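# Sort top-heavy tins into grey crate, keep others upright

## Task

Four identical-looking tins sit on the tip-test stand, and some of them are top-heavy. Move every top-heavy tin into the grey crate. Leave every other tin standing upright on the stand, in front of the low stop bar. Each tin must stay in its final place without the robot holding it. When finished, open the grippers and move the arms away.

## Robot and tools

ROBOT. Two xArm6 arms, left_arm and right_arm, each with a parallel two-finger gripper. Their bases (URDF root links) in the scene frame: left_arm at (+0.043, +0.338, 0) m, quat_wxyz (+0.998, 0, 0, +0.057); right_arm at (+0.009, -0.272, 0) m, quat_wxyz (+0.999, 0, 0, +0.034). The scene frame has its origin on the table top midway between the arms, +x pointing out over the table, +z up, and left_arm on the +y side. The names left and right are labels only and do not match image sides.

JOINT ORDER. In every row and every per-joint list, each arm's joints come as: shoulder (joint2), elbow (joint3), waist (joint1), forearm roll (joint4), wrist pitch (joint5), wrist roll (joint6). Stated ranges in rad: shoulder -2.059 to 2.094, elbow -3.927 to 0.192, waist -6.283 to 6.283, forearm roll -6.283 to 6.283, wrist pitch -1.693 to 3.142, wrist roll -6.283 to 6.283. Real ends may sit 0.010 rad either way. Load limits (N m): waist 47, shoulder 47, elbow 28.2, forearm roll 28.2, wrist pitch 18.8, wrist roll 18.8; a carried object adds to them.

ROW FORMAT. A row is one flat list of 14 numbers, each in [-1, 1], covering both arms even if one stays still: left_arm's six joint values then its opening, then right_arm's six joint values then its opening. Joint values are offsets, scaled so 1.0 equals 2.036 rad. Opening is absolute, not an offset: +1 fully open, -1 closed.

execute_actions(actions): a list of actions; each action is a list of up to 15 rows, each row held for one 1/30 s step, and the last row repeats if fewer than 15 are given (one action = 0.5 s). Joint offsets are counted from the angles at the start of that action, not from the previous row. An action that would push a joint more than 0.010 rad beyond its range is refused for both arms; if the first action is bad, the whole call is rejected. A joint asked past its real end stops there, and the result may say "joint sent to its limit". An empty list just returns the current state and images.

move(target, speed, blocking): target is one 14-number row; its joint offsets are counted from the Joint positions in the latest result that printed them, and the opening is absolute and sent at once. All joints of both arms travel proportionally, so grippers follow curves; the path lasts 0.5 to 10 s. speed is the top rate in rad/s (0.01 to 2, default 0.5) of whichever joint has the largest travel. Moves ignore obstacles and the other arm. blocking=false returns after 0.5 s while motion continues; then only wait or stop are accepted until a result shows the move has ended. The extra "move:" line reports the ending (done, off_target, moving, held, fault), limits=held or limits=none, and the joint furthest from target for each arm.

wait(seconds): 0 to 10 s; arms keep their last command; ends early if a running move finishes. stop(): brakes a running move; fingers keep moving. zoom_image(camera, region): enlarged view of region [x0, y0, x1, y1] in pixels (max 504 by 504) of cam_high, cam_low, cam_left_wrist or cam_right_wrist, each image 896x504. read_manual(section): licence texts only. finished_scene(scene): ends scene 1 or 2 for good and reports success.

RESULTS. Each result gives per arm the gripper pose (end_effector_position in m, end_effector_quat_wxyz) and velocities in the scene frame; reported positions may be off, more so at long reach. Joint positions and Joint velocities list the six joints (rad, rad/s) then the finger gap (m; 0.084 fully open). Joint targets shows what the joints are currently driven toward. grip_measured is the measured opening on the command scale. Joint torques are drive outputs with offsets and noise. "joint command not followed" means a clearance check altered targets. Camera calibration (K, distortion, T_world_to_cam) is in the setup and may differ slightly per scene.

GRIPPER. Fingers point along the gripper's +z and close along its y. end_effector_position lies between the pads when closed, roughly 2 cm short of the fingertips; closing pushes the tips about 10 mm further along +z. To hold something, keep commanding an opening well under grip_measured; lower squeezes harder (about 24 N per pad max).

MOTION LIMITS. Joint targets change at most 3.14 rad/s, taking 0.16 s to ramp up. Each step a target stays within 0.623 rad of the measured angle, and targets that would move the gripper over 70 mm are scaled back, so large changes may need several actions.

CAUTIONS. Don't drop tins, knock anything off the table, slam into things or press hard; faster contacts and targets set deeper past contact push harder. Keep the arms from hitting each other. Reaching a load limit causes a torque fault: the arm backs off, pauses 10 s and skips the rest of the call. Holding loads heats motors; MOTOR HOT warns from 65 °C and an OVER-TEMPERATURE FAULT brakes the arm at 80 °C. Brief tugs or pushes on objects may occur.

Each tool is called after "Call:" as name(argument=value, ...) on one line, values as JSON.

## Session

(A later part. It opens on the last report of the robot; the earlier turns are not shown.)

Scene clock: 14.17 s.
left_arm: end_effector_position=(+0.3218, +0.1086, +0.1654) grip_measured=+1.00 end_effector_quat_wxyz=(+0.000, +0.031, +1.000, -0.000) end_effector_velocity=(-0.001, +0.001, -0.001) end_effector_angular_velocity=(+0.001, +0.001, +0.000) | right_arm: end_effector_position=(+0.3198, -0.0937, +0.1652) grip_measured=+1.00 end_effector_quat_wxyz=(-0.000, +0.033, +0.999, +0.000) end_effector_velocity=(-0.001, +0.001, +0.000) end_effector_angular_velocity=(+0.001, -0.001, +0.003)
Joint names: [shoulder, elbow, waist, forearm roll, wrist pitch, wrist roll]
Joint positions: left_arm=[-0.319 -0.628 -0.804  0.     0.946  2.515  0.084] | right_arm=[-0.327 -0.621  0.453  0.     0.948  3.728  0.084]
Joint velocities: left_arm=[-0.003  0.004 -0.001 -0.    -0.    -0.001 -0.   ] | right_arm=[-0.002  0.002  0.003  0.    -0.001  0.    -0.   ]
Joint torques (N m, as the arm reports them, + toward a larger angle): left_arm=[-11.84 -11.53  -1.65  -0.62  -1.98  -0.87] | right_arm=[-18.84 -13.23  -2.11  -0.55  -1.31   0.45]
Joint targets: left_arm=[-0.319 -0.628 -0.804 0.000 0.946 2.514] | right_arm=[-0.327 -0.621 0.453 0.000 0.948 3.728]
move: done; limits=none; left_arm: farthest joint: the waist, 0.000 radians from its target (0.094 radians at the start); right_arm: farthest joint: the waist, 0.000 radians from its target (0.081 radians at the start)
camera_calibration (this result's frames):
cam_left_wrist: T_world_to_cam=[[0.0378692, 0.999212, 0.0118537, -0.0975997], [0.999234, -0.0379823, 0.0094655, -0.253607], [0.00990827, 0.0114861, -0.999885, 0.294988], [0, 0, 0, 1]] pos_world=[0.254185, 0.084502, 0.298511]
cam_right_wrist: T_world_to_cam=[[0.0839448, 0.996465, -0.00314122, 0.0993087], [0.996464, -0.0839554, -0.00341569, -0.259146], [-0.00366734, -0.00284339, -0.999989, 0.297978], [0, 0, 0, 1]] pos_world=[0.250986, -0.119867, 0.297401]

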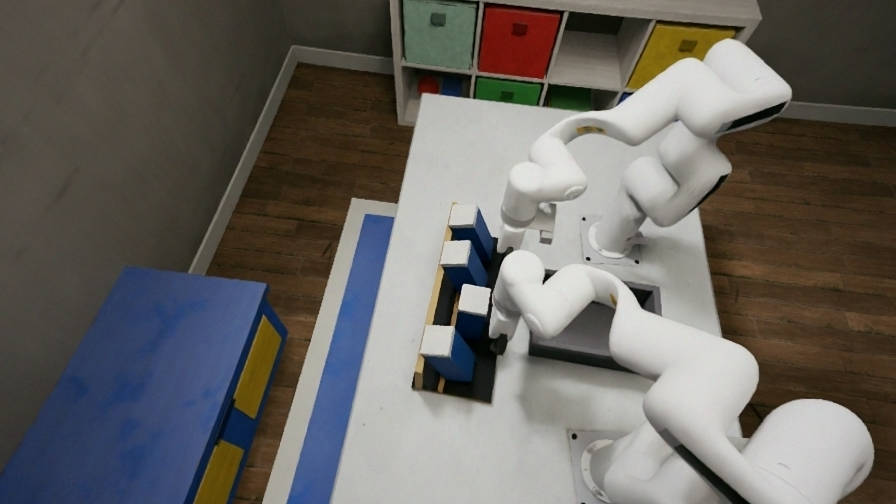

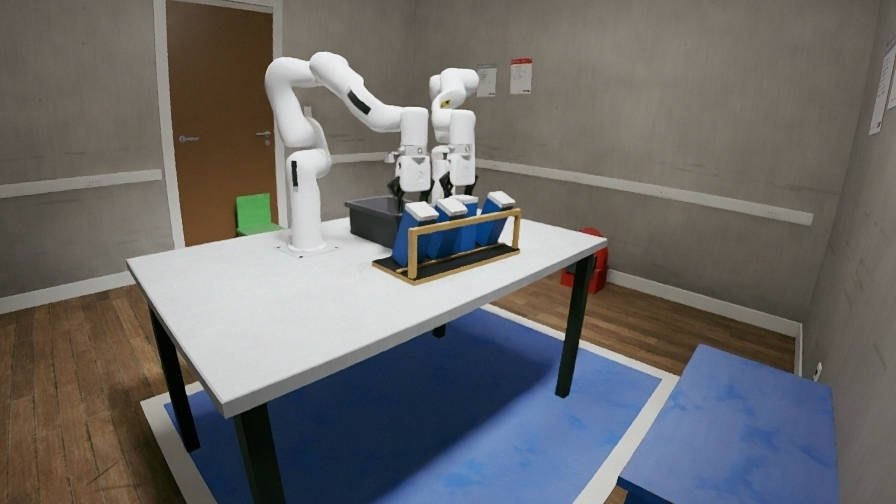

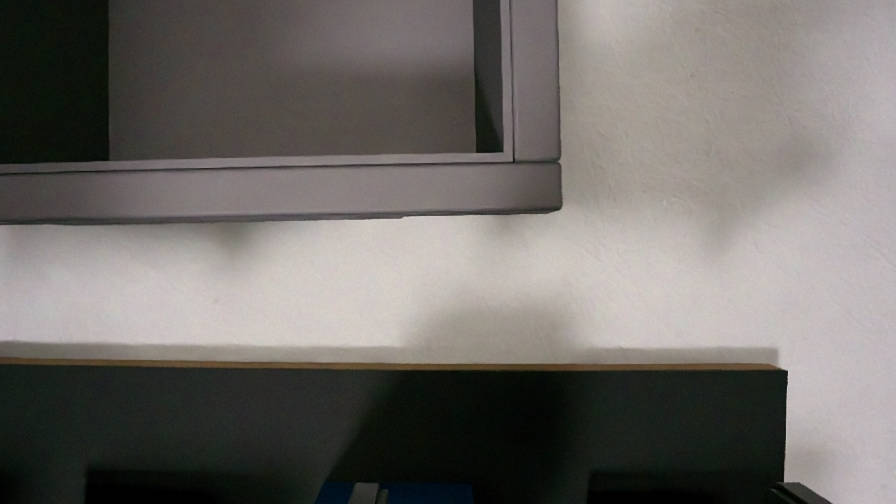

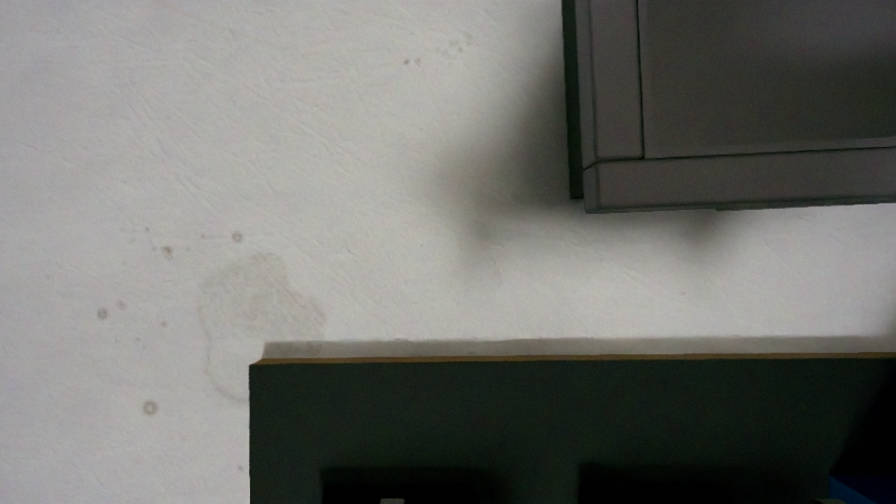

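Call:
move(target=[-0.0554,0.0465,0.069,0,0.0094,0.0698,1,-0.0514,0.043,-0.0684,0,0.0084,-0.0686,1], speed=0.4)

Call:
move(target=[0.1948,-0.1866,0.0633,0,-0.0082,0.0633,1,0.1896,-0.1807,-0.0566,0,-0.0089,-0.0566,1], speed=0.25)

Call:
move(target=[0,0,0,0,0,0,-0.2,0,0,0,0,0,0,-0.2])

Call:
zoom_image(camera="cam_low", region=[320, 120, 560, 300])

Scene clock: 17.50 s.
left_arm: end_effector_position=(+0.3258, +0.1653, +0.1651) grip_measured=+1.00 end_effector_quat_wxyz=(-0.000, +0.032, +0.999, +0.000) end_effector_velocity=(+0.001, +0.001, +0.001) end_effector_angular_velocity=(-0.001, -0.002, +0.001) | right_arm: end_effector_position=(+0.3162, -0.1487, +0.1649) grip_measured=+1.00 end_effector_quat_wxyz=(-0.000, +0.033, +0.999, +0.000) end_effector_velocity=(-0.000, -0.002, -0.000) end_effector_angular_velocity=(-0.000, +0.001, -0.002)
Joint names: [shoulder, elbow, waist, forearm roll, wrist pitch, wrist roll]
Joint positions: left_arm=[-0.431 -0.534 -0.664  0.     0.966  2.656  0.084] | right_arm=[-0.431 -0.534  0.314  0.     0.965  3.589  0.084]
Joint velocities: left_arm=[-0.004  0.     0.003  0.     0.001  0.002  0.   ] | right_arm=[-0.002  0.002 -0.004  0.     0.    -0.003  0.   ]
Joint torques (N m, as the arm reports them, + toward a larger angle): left_arm=[ -9.57 -11.55  -1.84  -0.51  -1.95  -0.87] | right_arm=[-16.12 -13.35  -2.11  -0.49  -1.28   0.47]
Joint targets: left_arm=[-0.432 -0.534 -0.663 0.000 0.966 2.657] | right_arm=[-0.431 -0.533 0.313 0.000 0.965 3.589]
move: done; limits=none; left_arm: farthest joint: the elbow, 0.001 radians from its target (0.095 radians at the start); right_arm: farthest joint: the wrist roll, 0.001 radians from its target (0.140 radians at the start)
camera_calibration (this result's frames):
cam_left_wrist: T_world_to_cam=[[0.0396911, 0.999134, 0.0124927, -0.155086], [0.999171, -0.0397997, 0.00856504, -0.254896], [0.00905482, 0.0121424, -0.999885, 0.294114], [0, 0, 0, 1]] pos_world=[0.258178, 0.141236, 0.298201]
cam_right_wrist: T_world_to_cam=[[0.0833388, 0.996517, -0.00306681, 0.154549], [0.996514, -0.0833492, -0.00343833, -0.260047], [-0.00368196, -0.00276957, -0.999989, 0.297549], [0, 0, 0, 1]] pos_world=[0.247357, -0.174861, 0.297126]

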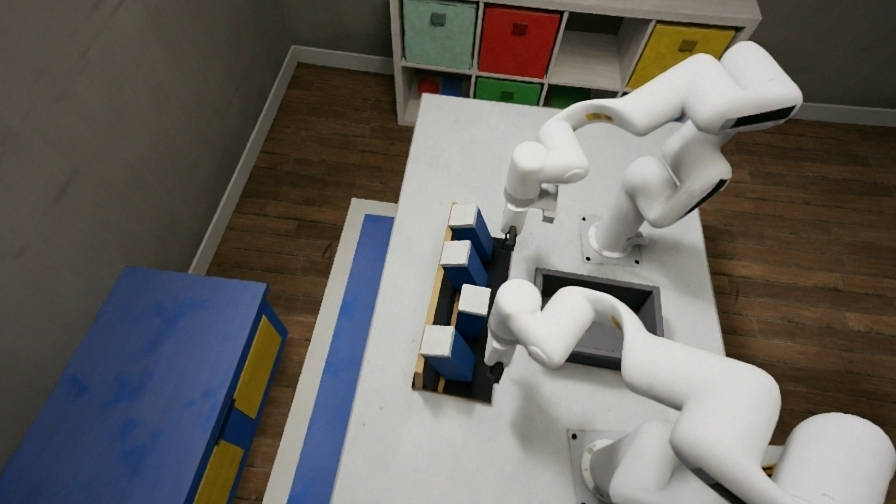

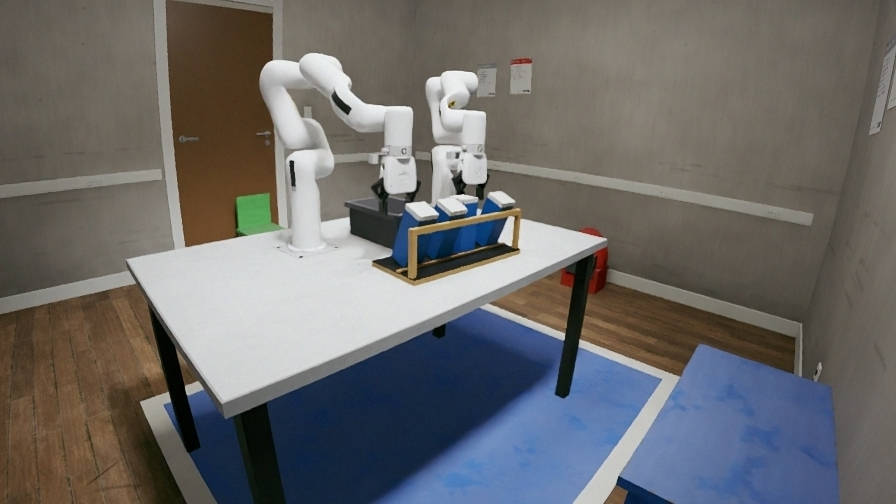

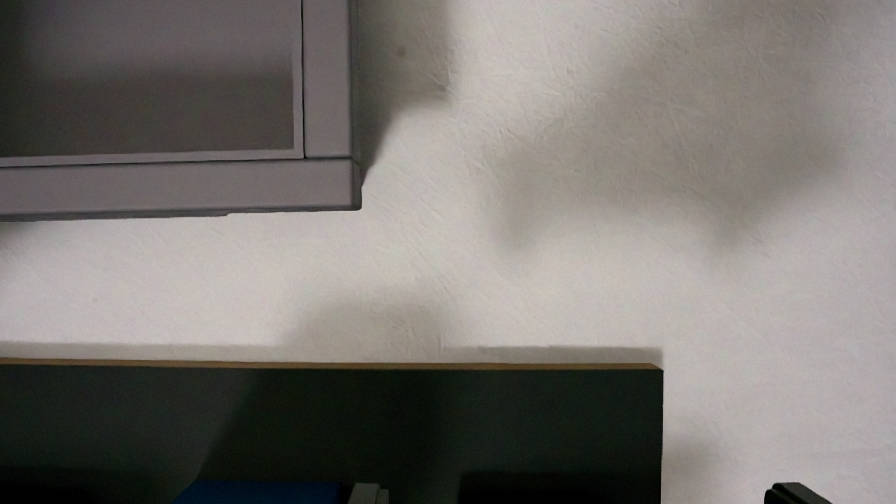

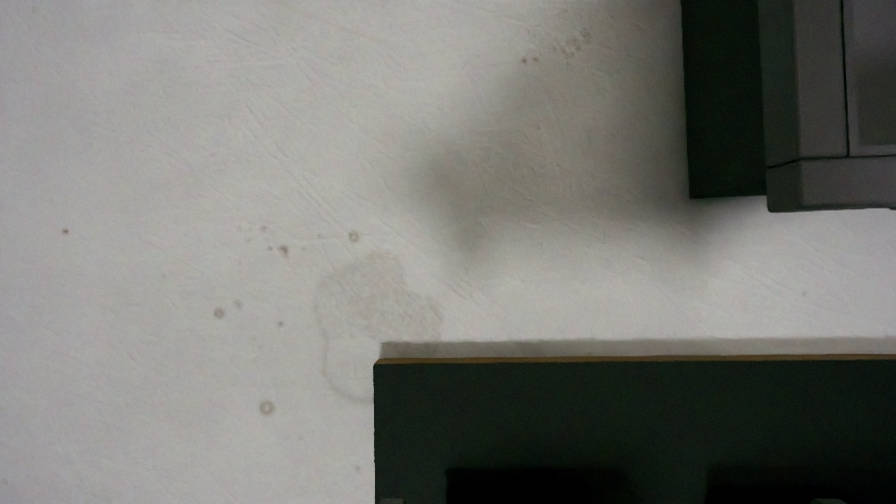

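Scene clock: 19.63 s.
left_arm: end_effector_position=(+0.4475, +0.1575, +0.1651) grip_measured=+1.00 end_effector_quat_wxyz=(-0.000, +0.032, +0.999, +0.000) end_effector_velocity=(+0.000, +0.000, -0.001) end_effector_angular_velocity=(+0.001, +0.001, +0.000) | right_arm: end_effector_position=(+0.4329, -0.1561, +0.1648) grip_measured=+1.00 end_effector_quat_wxyz=(-0.000, +0.032, +0.999, +0.000) end_effector_velocity=(+0.000, +0.000, +0.000) end_effector_angular_velocity=(-0.000, +0.001, +0.000)
Joint names: [shoulder, elbow, waist, forearm roll, wrist pitch, wrist roll]
Joint positions: left_arm=[-0.035 -0.914 -0.535  0.     0.949  2.785  0.084] | right_arm=[-0.045 -0.901  0.199  0.     0.947  3.474  0.084]
Joint velocities: left_arm=[ 0.002 -0.001  0.001  0.    -0.     0.001  0.   ] | right_arm=[ 0.001 -0.002  0.     0.     0.002  0.     0.   ]
Joint torques (N m, as the arm reports them, + toward a larger angle): left_arm=[-17.53 -11.7   -2.27  -0.51  -2.3   -0.89] | right_arm=[-26.54 -13.25  -2.21  -0.58  -1.3    0.44]
Joint targets: left_arm=[-0.035 -0.914 -0.535 0.000 0.949 2.785] | right_arm=[-0.045 -0.901 0.199 0.000 0.947 3.474]
move: done; limits=none; left_arm: farthest joint: the shoulder, 0.001 radians from its target (0.397 radians at the start); right_arm: farthest joint: the elbow, 0.001 radians from its target (0.368 radians at the start)
camera_calibration (this result's frames):
cam_left_wrist: T_world_to_cam=[[0.0397537, 0.999132, 0.012468, -0.152074], [0.999169, -0.0398619, 0.00855121, -0.376821], [0.00904078, 0.0121177, -0.999886, 0.293135], [0, 0, 0, 1]] pos_world=[0.379903, 0.133369, 0.29822]
cam_right_wrist: T_world_to_cam=[[0.0832342, 0.996526, -0.00297569, 0.152298], [0.996524, -0.0832439, -0.003283, -0.377033], [-0.0035193, -0.00269208, -0.99999, 0.29781], [0, 0, 0, 1]] pos_world=[0.364094, -0.182353, 0.297022]

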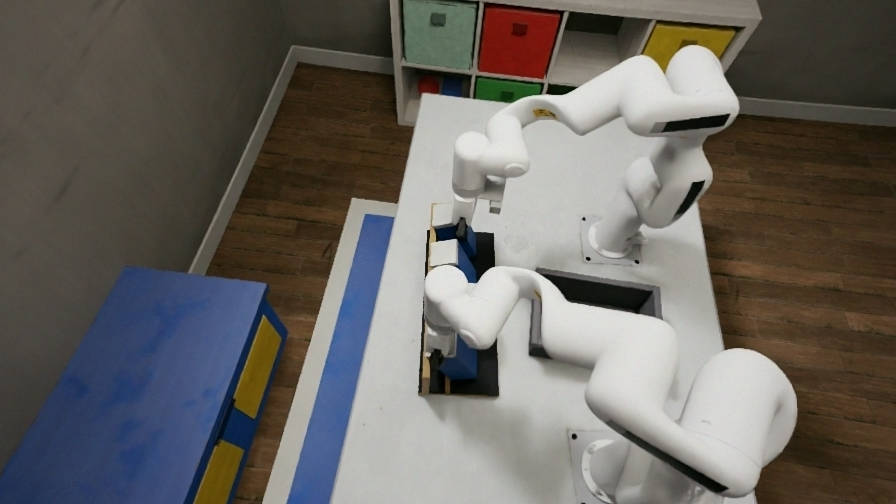

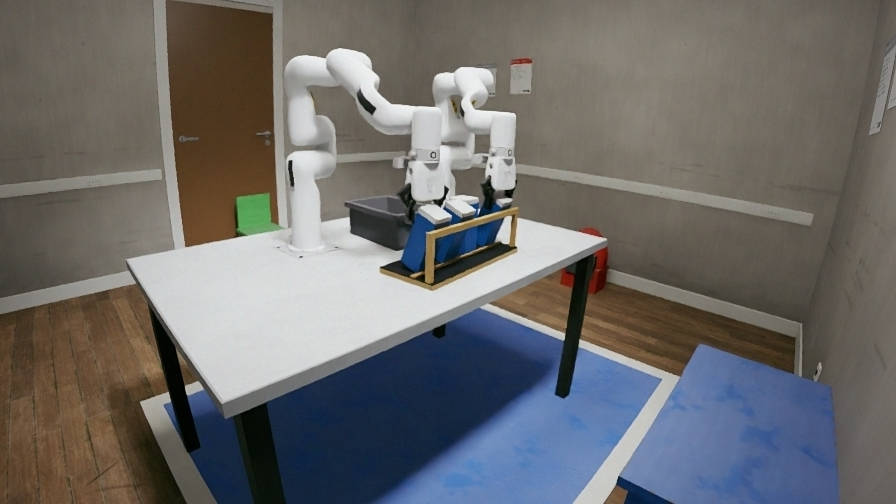

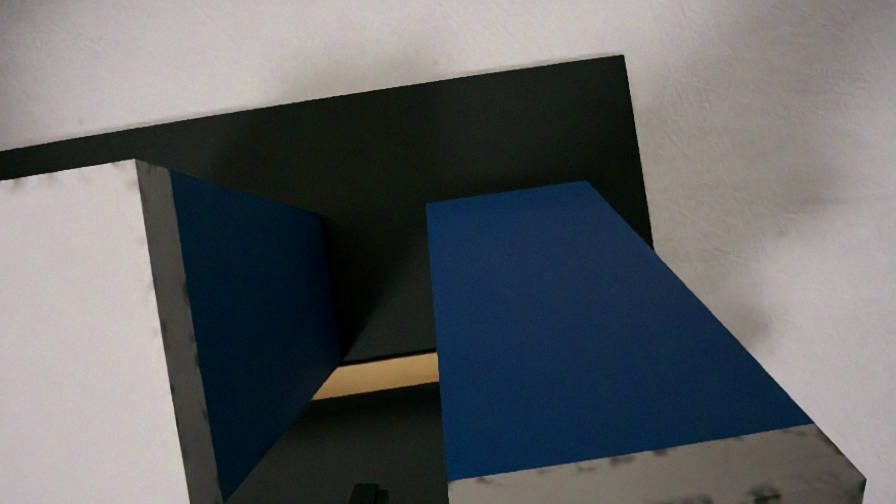

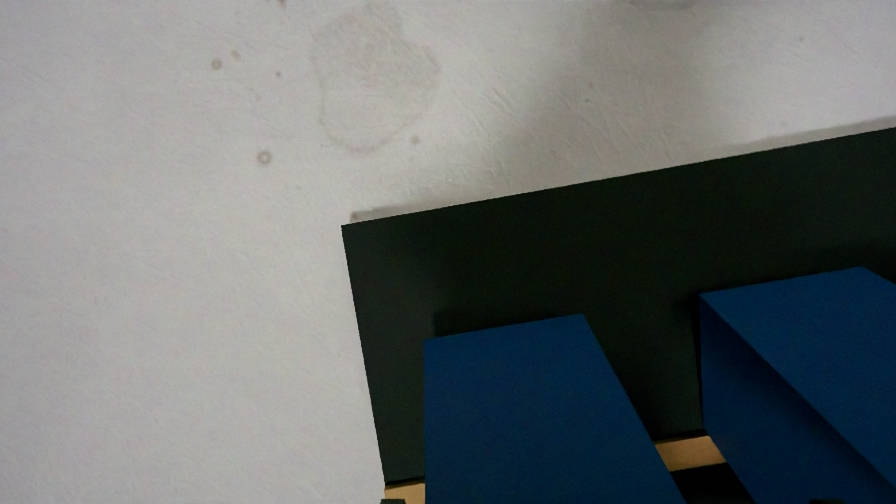

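Scene clock: 20.13 s.
left_arm: end_effector_position=(+0.4477, +0.1574, +0.1654) grip_measured=+0.60 end_effector_quat_wxyz=(+0.000, +0.032, +0.999, +0.000) end_effector_velocity=(-0.001, +0.000, -0.001) end_effector_angular_velocity=(+0.001, +0.002, -0.001) | right_arm: end_effector_position=(+0.4330, -0.1563, +0.1650) grip_measured=+0.53 end_effector_quat_wxyz=(-0.000, +0.033, +0.999, +0.000) end_effector_velocity=(+0.000, -0.001, -0.001) end_effector_angular_velocity=(-0.001, +0.002, -0.002)
Joint names: [shoulder, elbow, waist, forearm roll, wrist pitch, wrist roll]
Joint positions: left_arm=[-0.036 -0.914 -0.535  0.     0.949  2.785  0.069] | right_arm=[-0.046 -0.901  0.198  0.     0.947  3.474  0.066]
Joint velocities: left_arm=[ 0.001  0.001 -0.001  0.001 -0.     0.     0.   ] | right_arm=[ 0.003 -0.    -0.001 -0.    -0.     0.001  0.   ]
Joint torques (N m, as the arm reports them, + toward a larger angle): left_arm=[-15.61 -10.94  -2.63  -0.91  -2.25  -0.52] | right_arm=[-24.45 -12.75  -1.02   0.59  -1.68   0.42]
Joint targets: left_arm=[-0.035 -0.914 -0.535 0.000 0.949 2.785] | right_arm=[-0.045 -0.901 0.199 0.000 0.947 3.474]
move: done; limits=none; left_arm: farthest joint: the shoulder, 0.001 radians from its target (0.000 radians at the start); right_arm: farthest joint: the waist, 0.001 radians from its target (0.000 radians at the start)
camera_calibration (this result's frames):
cam_left_wrist: T_world_to_cam=[[0.0396397, 0.999139, 0.0122273, -0.151961], [0.999166, -0.0397543, 0.00927398, -0.377158], [0.00975208, 0.0118495, -0.999882, 0.293168], [0, 0, 0, 1]] pos_world=[0.380008, 0.133363, 0.298489]
cam_right_wrist: T_world_to_cam=[[0.0833737, 0.996514, -0.00305958, 0.152375], [0.996513, -0.0833829, -0.00300444, -0.37718], [-0.00324909, -0.00279842, -0.999991, 0.297848], [0, 0, 0, 1]] pos_world=[0.364128, -0.182461, 0.297178]

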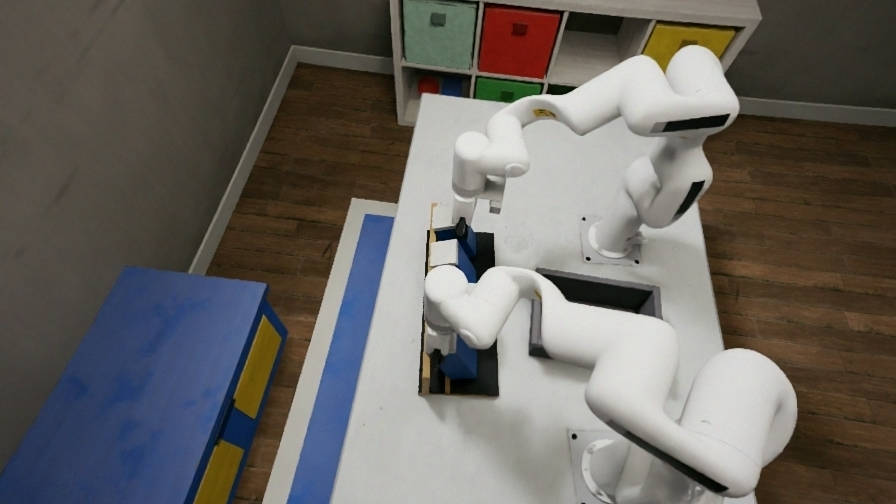

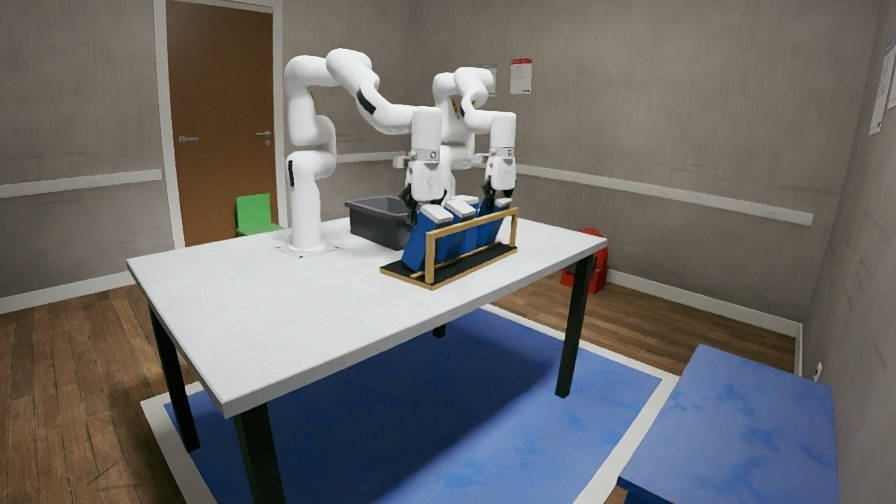

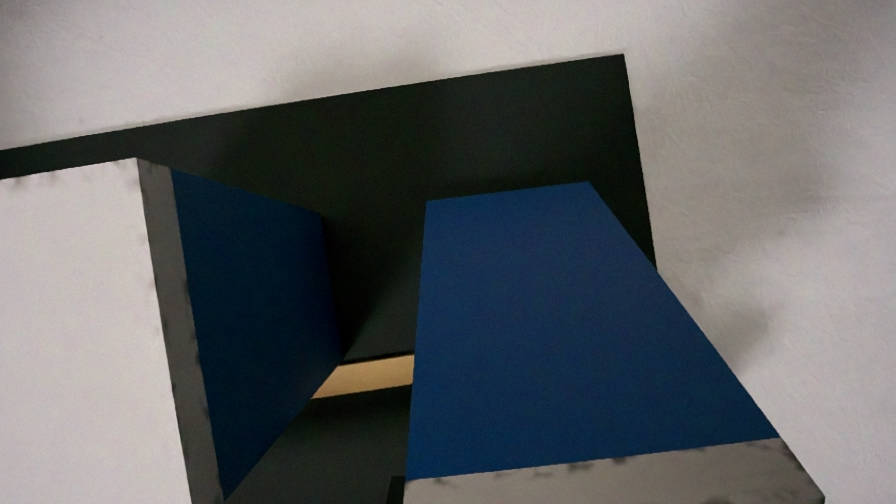

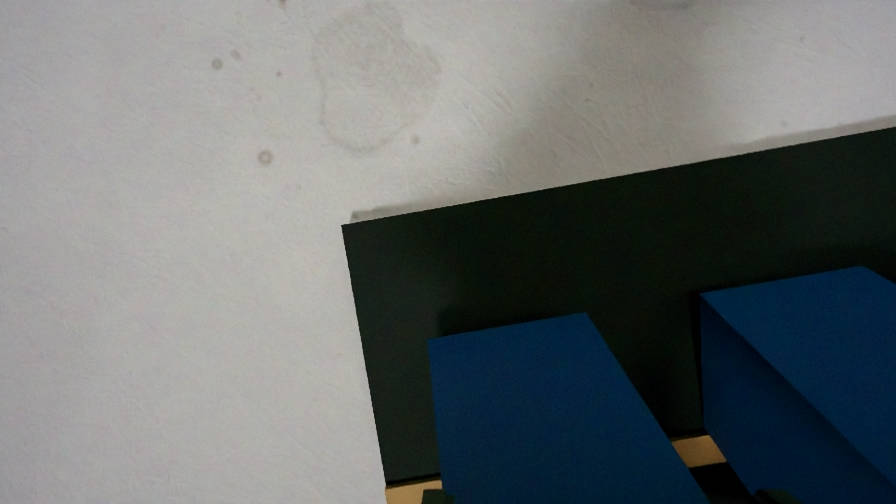

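Region (320, 120, 560, 300) of cam_low's 896x504 image, scaled by 2.100, with more detail than that image has; it fills the top 378 rows of this view, and the rest is white.

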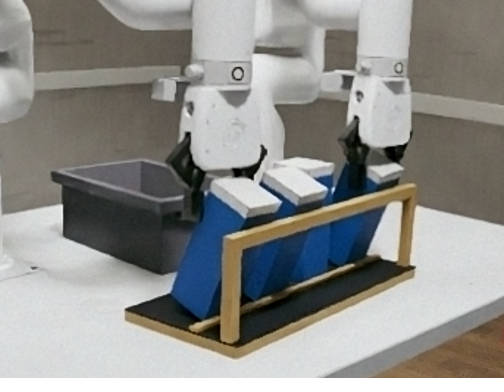

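Call:
move(target=[0,0,0,0,0,0,1,0,0,0,0,0,0,1])

Call:
move(target=[0,0,0,0,0,-0.081,1,0,0,0,0,0,-0.081,1], speed=0.4)

Call:
move(target=[0,0,0,0,0,0,-0.2,0.0692,-0.0821,-0.0072,0,0.0129,-0.0079,1], speed=0.15)

Scene clock: 22.10 s.
left_arm: end_effector_position=(+0.4476, +0.1574, +0.1653) grip_measured=+1.00 end_effector_quat_wxyz=(+0.000, +0.032, +0.999, +0.000) end_effector_velocity=(-0.000, +0.000, -0.000) end_effector_angular_velocity=(+0.000, +0.000, +0.000) | right_arm: end_effector_position=(+0.4330, -0.1563, +0.1650) grip_measured=+1.00 end_effector_quat_wxyz=(-0.000, +0.033, +0.999, +0.000) end_effector_velocity=(+0.001, -0.000, +0.001) end_effector_angular_velocity=(+0.000, -0.002, -0.001)
Joint names: [shoulder, elbow, waist, forearm roll, wrist pitch, wrist roll]
Joint positions: left_arm=[-0.035 -0.914 -0.535  0.     0.949  2.785  0.084] | right_arm=[-0.046 -0.901  0.198  0.     0.947  3.474  0.084]
Joint velocities: left_arm=[-0.     0.001  0.     0.    -0.    -0.    -0.   ] | right_arm=[-0.    -0.001 -0.001 -0.    -0.     0.    -0.   ]
Joint torques (N m, as the arm reports them, + toward a larger angle): left_arm=[-17.1  -11.54  -1.71  -0.66  -2.06  -0.82] | right_arm=[-26.55 -13.18  -2.12  -0.7   -1.26   0.46]
Joint targets: left_arm=[-0.036 -0.914 -0.535 0.000 0.949 2.785] | right_arm=[-0.046 -0.901 0.198 0.000 0.947 3.474]
move: done; limits=none; left_arm: farthest joint: the shoulder, 0.001 radians from its target (0.001 radians at the start); right_arm: farthest joint: the waist, 0.000 radians from its target (0.001 radians at the start)
camera_calibration (this result's frames):
cam_left_wrist: T_world_to_cam=[[0.0396576, 0.999138, 0.0122901, -0.151988], [0.999167, -0.0397707, 0.00909772, -0.377079], [0.00957866, 0.0119191, -0.999883, 0.293164], [0, 0, 0, 1]] pos_world=[0.379985, 0.133366, 0.298428]
cam_right_wrist: T_world_to_cam=[[0.0833403, 0.996516, -0.00305597, 0.152368], [0.996516, -0.0833496, -0.00305421, -0.377153], [-0.00329829, -0.00279079, -0.999991, 0.297842], [0, 0, 0, 1]] pos_world=[0.364123, -0.182442, 0.297153]

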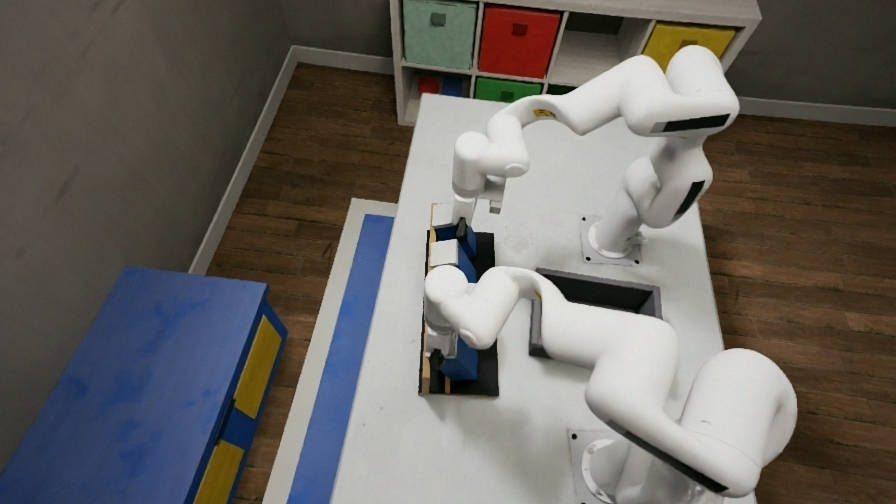

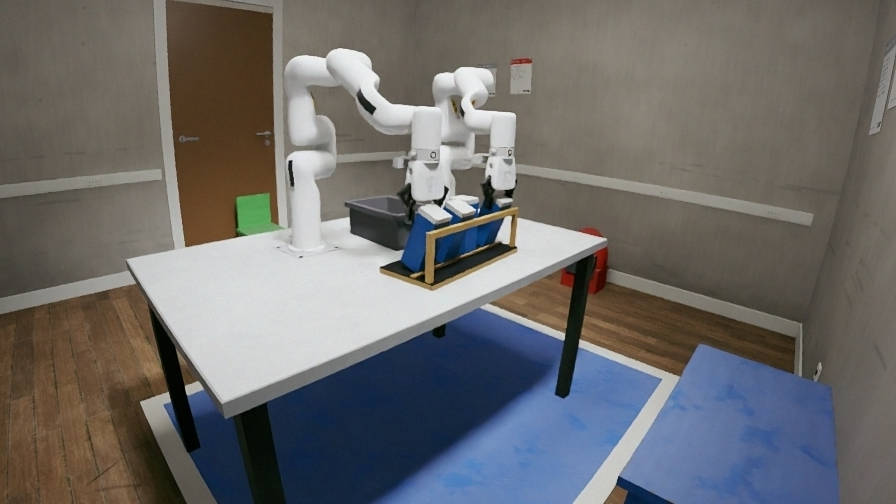

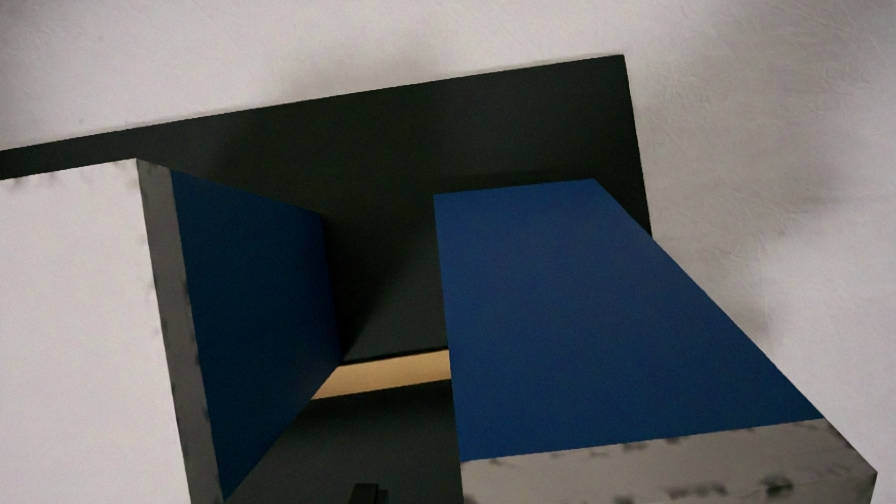

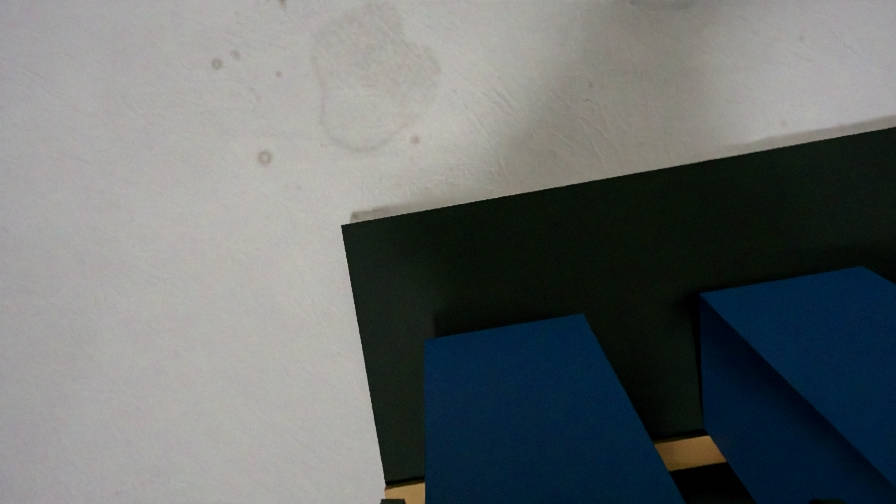

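Scene clock: 23.10 s.
left_arm: end_effector_position=(+0.4476, +0.1574, +0.1653) grip_measured=+1.00 end_effector_quat_wxyz=(+0.000, -0.050, +0.999, +0.000) end_effector_velocity=(+0.000, +0.000, -0.000) end_effector_angular_velocity=(-0.000, +0.000, +0.002) | right_arm: end_effector_position=(+0.4330, -0.1563, +0.1650) grip_measured=+1.00 end_effector_quat_wxyz=(-0.000, -0.050, +0.999, +0.000) end_effector_velocity=(+0.000, -0.000, +0.000) end_effector_angular_velocity=(+0.000, +0.001, +0.002)
Joint names: [shoulder, elbow, waist, forearm roll, wrist pitch, wrist roll]
Joint positions: left_arm=[-0.035 -0.914 -0.535  0.     0.949  2.62   0.084] | right_arm=[-0.046 -0.901  0.198  0.     0.947  3.309  0.084]
Joint velocities: left_arm=[ 0.001 -0.001  0.001 -0.     0.    -0.001  0.   ] | right_arm=[ 0.    -0.001 -0.     0.     0.001 -0.002 -0.   ]
Joint torques (N m, as the arm reports them, + toward a larger angle): left_arm=[-17.17 -11.45  -1.62  -0.48  -2.06  -0.89] | right_arm=[-26.54 -13.29  -2.03  -0.61  -1.23   0.36]
Joint targets: left_arm=[-0.035 -0.914 -0.535 0.000 0.949 2.620] | right_arm=[-0.046 -0.901 0.198 0.000 0.947 3.309]
move: done; limits=none; left_arm: farthest joint: the waist, 0.000 radians from its target (0.000 radians at the start); right_arm: farthest joint: the waist, 0.000 radians from its target (0.000 radians at the start)
camera_calibration (this result's frames):
cam_left_wrist: T_world_to_cam=[[-0.124678, 0.992122, 0.012205, -0.0773063], [0.992169, 0.124572, 0.00912255, -0.399823], [0.0075303, 0.0132468, -0.999884, 0.293873], [0, 0, 0, 1]] pos_world=[0.38484, 0.122611, 0.298429]
cam_right_wrist: T_world_to_cam=[[-0.0811534, 0.996697, -0.00302273, 0.223617], [0.996698, 0.0811442, -0.00302837, -0.351533], [-0.00277309, -0.00325852, -0.999991, 0.297542], [0, 0, 0, 1]] pos_world=[0.369345, -0.193383, 0.29715]

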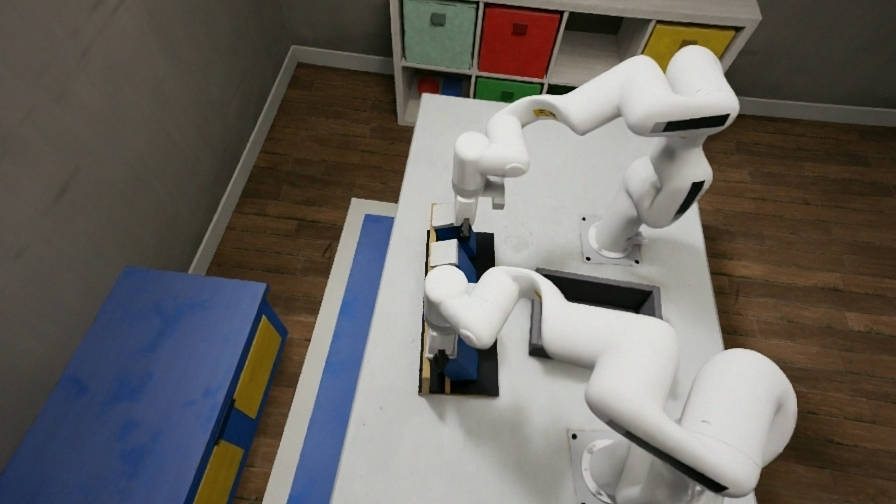

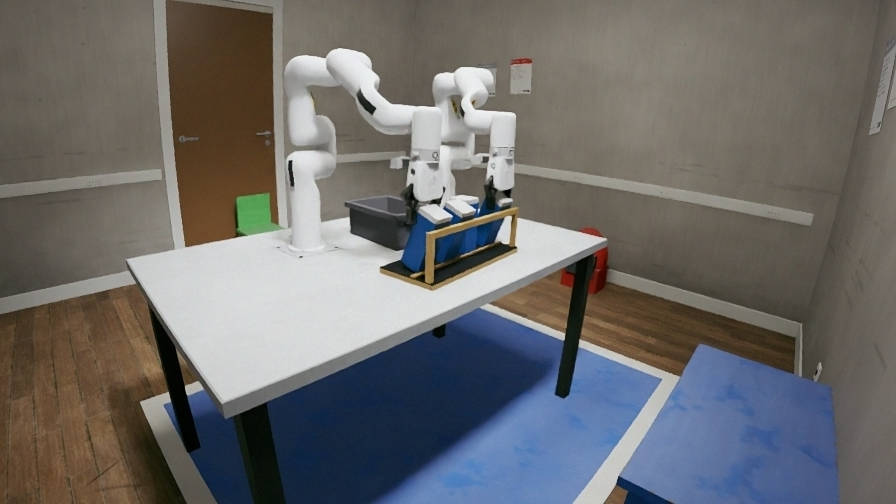

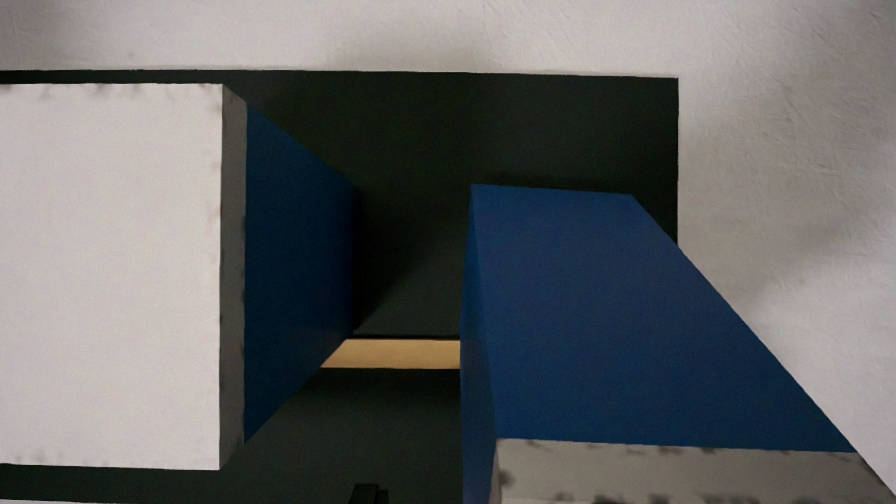

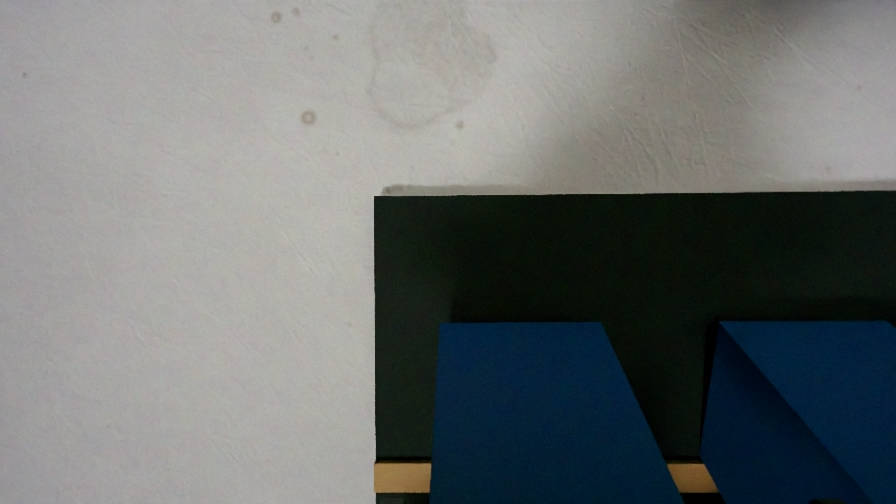

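Scene clock: 24.67 s.
left_arm: end_effector_position=(+0.4477, +0.1574, +0.1654) grip_measured=+0.51 end_effector_quat_wxyz=(+0.000, -0.050, +0.999, +0.000) end_effector_velocity=(-0.000, +0.000, -0.000) end_effector_angular_velocity=(+0.000, -0.000, +0.000) | right_arm: end_effector_position=(+0.4765, -0.1517, +0.1650) grip_measured=+1.00 end_effector_quat_wxyz=(-0.000, -0.051, +0.999, +0.000) end_effector_velocity=(+0.001, +0.000, -0.000) end_effector_angular_velocity=(+0.000, +0.001, -0.002)
Joint names: [shoulder, elbow, waist, forearm roll, wrist pitch, wrist roll]
Joint positions: left_arm=[-0.036 -0.914 -0.535  0.     0.949  2.62   0.065] | right_arm=[ 0.095 -1.068  0.184  0.     0.973  3.293  0.084]
Joint velocities: left_arm=[-0.     0.001  0.     0.    -0.001  0.    -0.   ] | right_arm=[ 0.003 -0.003 -0.001  0.001  0.001  0.001 -0.   ]
Joint torques (N m, as the arm reports them, + toward a larger angle): left_arm=[-15.37 -10.6   -3.54  -1.46  -2.47  -1.09] | right_arm=[-30.46 -13.28  -2.11  -0.6   -1.19   0.37]
Joint targets: left_arm=[-0.035 -0.914 -0.535 0.000 0.949 2.620] | right_arm=[0.095 -1.068 0.184 0.000 0.973 3.293]
move: done; limits=none; left_arm: farthest joint: the shoulder, 0.001 radians from its target (0.000 radians at the start); right_arm: farthest joint: the waist, 0.000 radians from its target (0.015 radians at the start)
camera_calibration (this result's frames):
cam_left_wrist: T_world_to_cam=[[-0.124689, 0.992122, 0.0121205, -0.0772727], [0.992166, 0.124581, 0.00928999, -0.399902], [0.00770681, 0.0131839, -0.999883, 0.29387], [0, 0, 0, 1]] pos_world=[0.384869, 0.12261, 0.298488]
cam_right_wrist: T_world_to_cam=[[-0.0825953, 0.996579, -0.00300843, 0.223231], [0.996579, 0.0825863, -0.0029906, -0.395029], [-0.00273191, -0.00324515, -0.999991, 0.297706], [0, 0, 0, 1]] pos_world=[0.412929, -0.188877, 0.297193]

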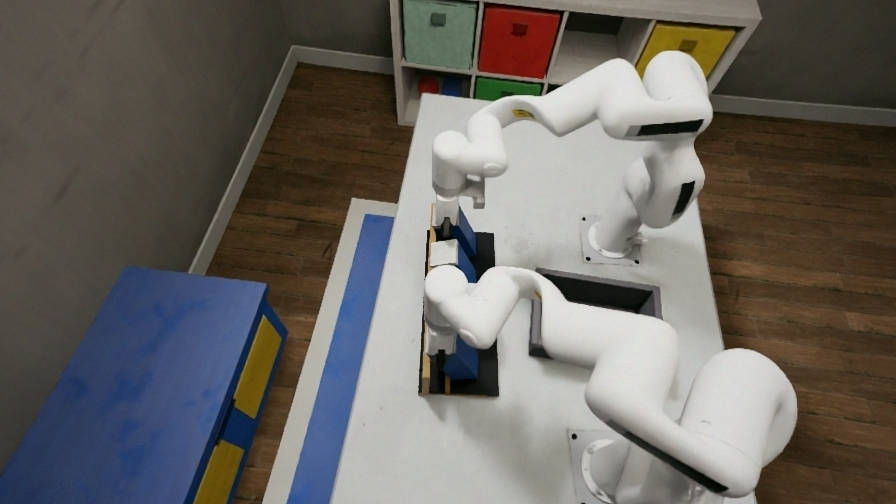

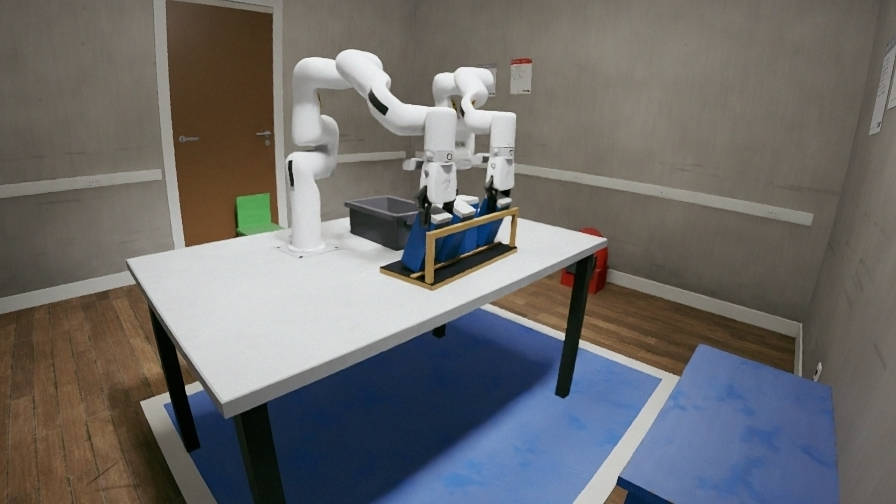

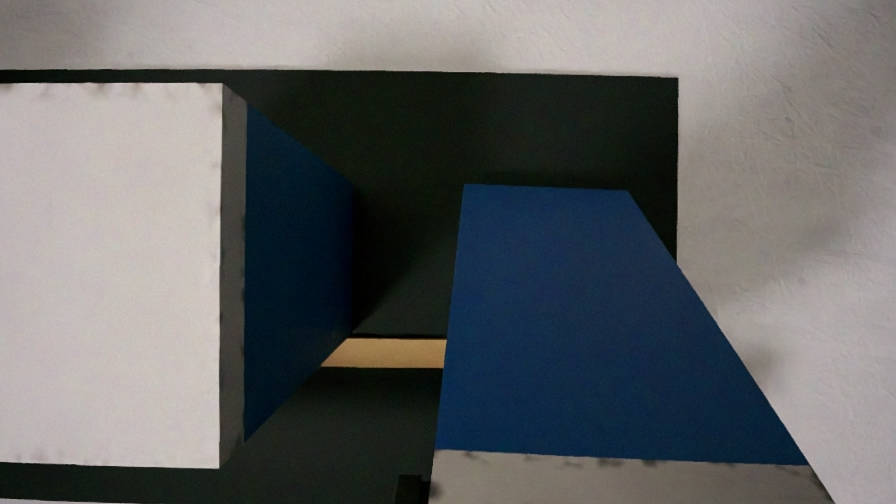

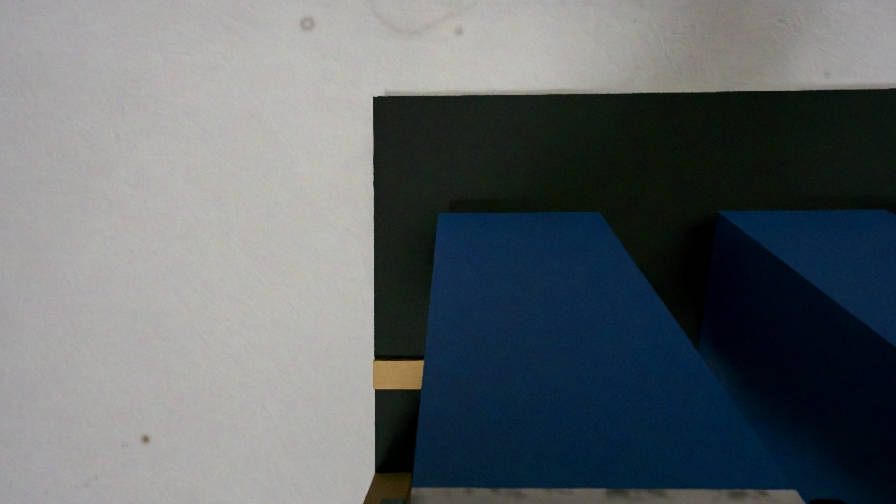

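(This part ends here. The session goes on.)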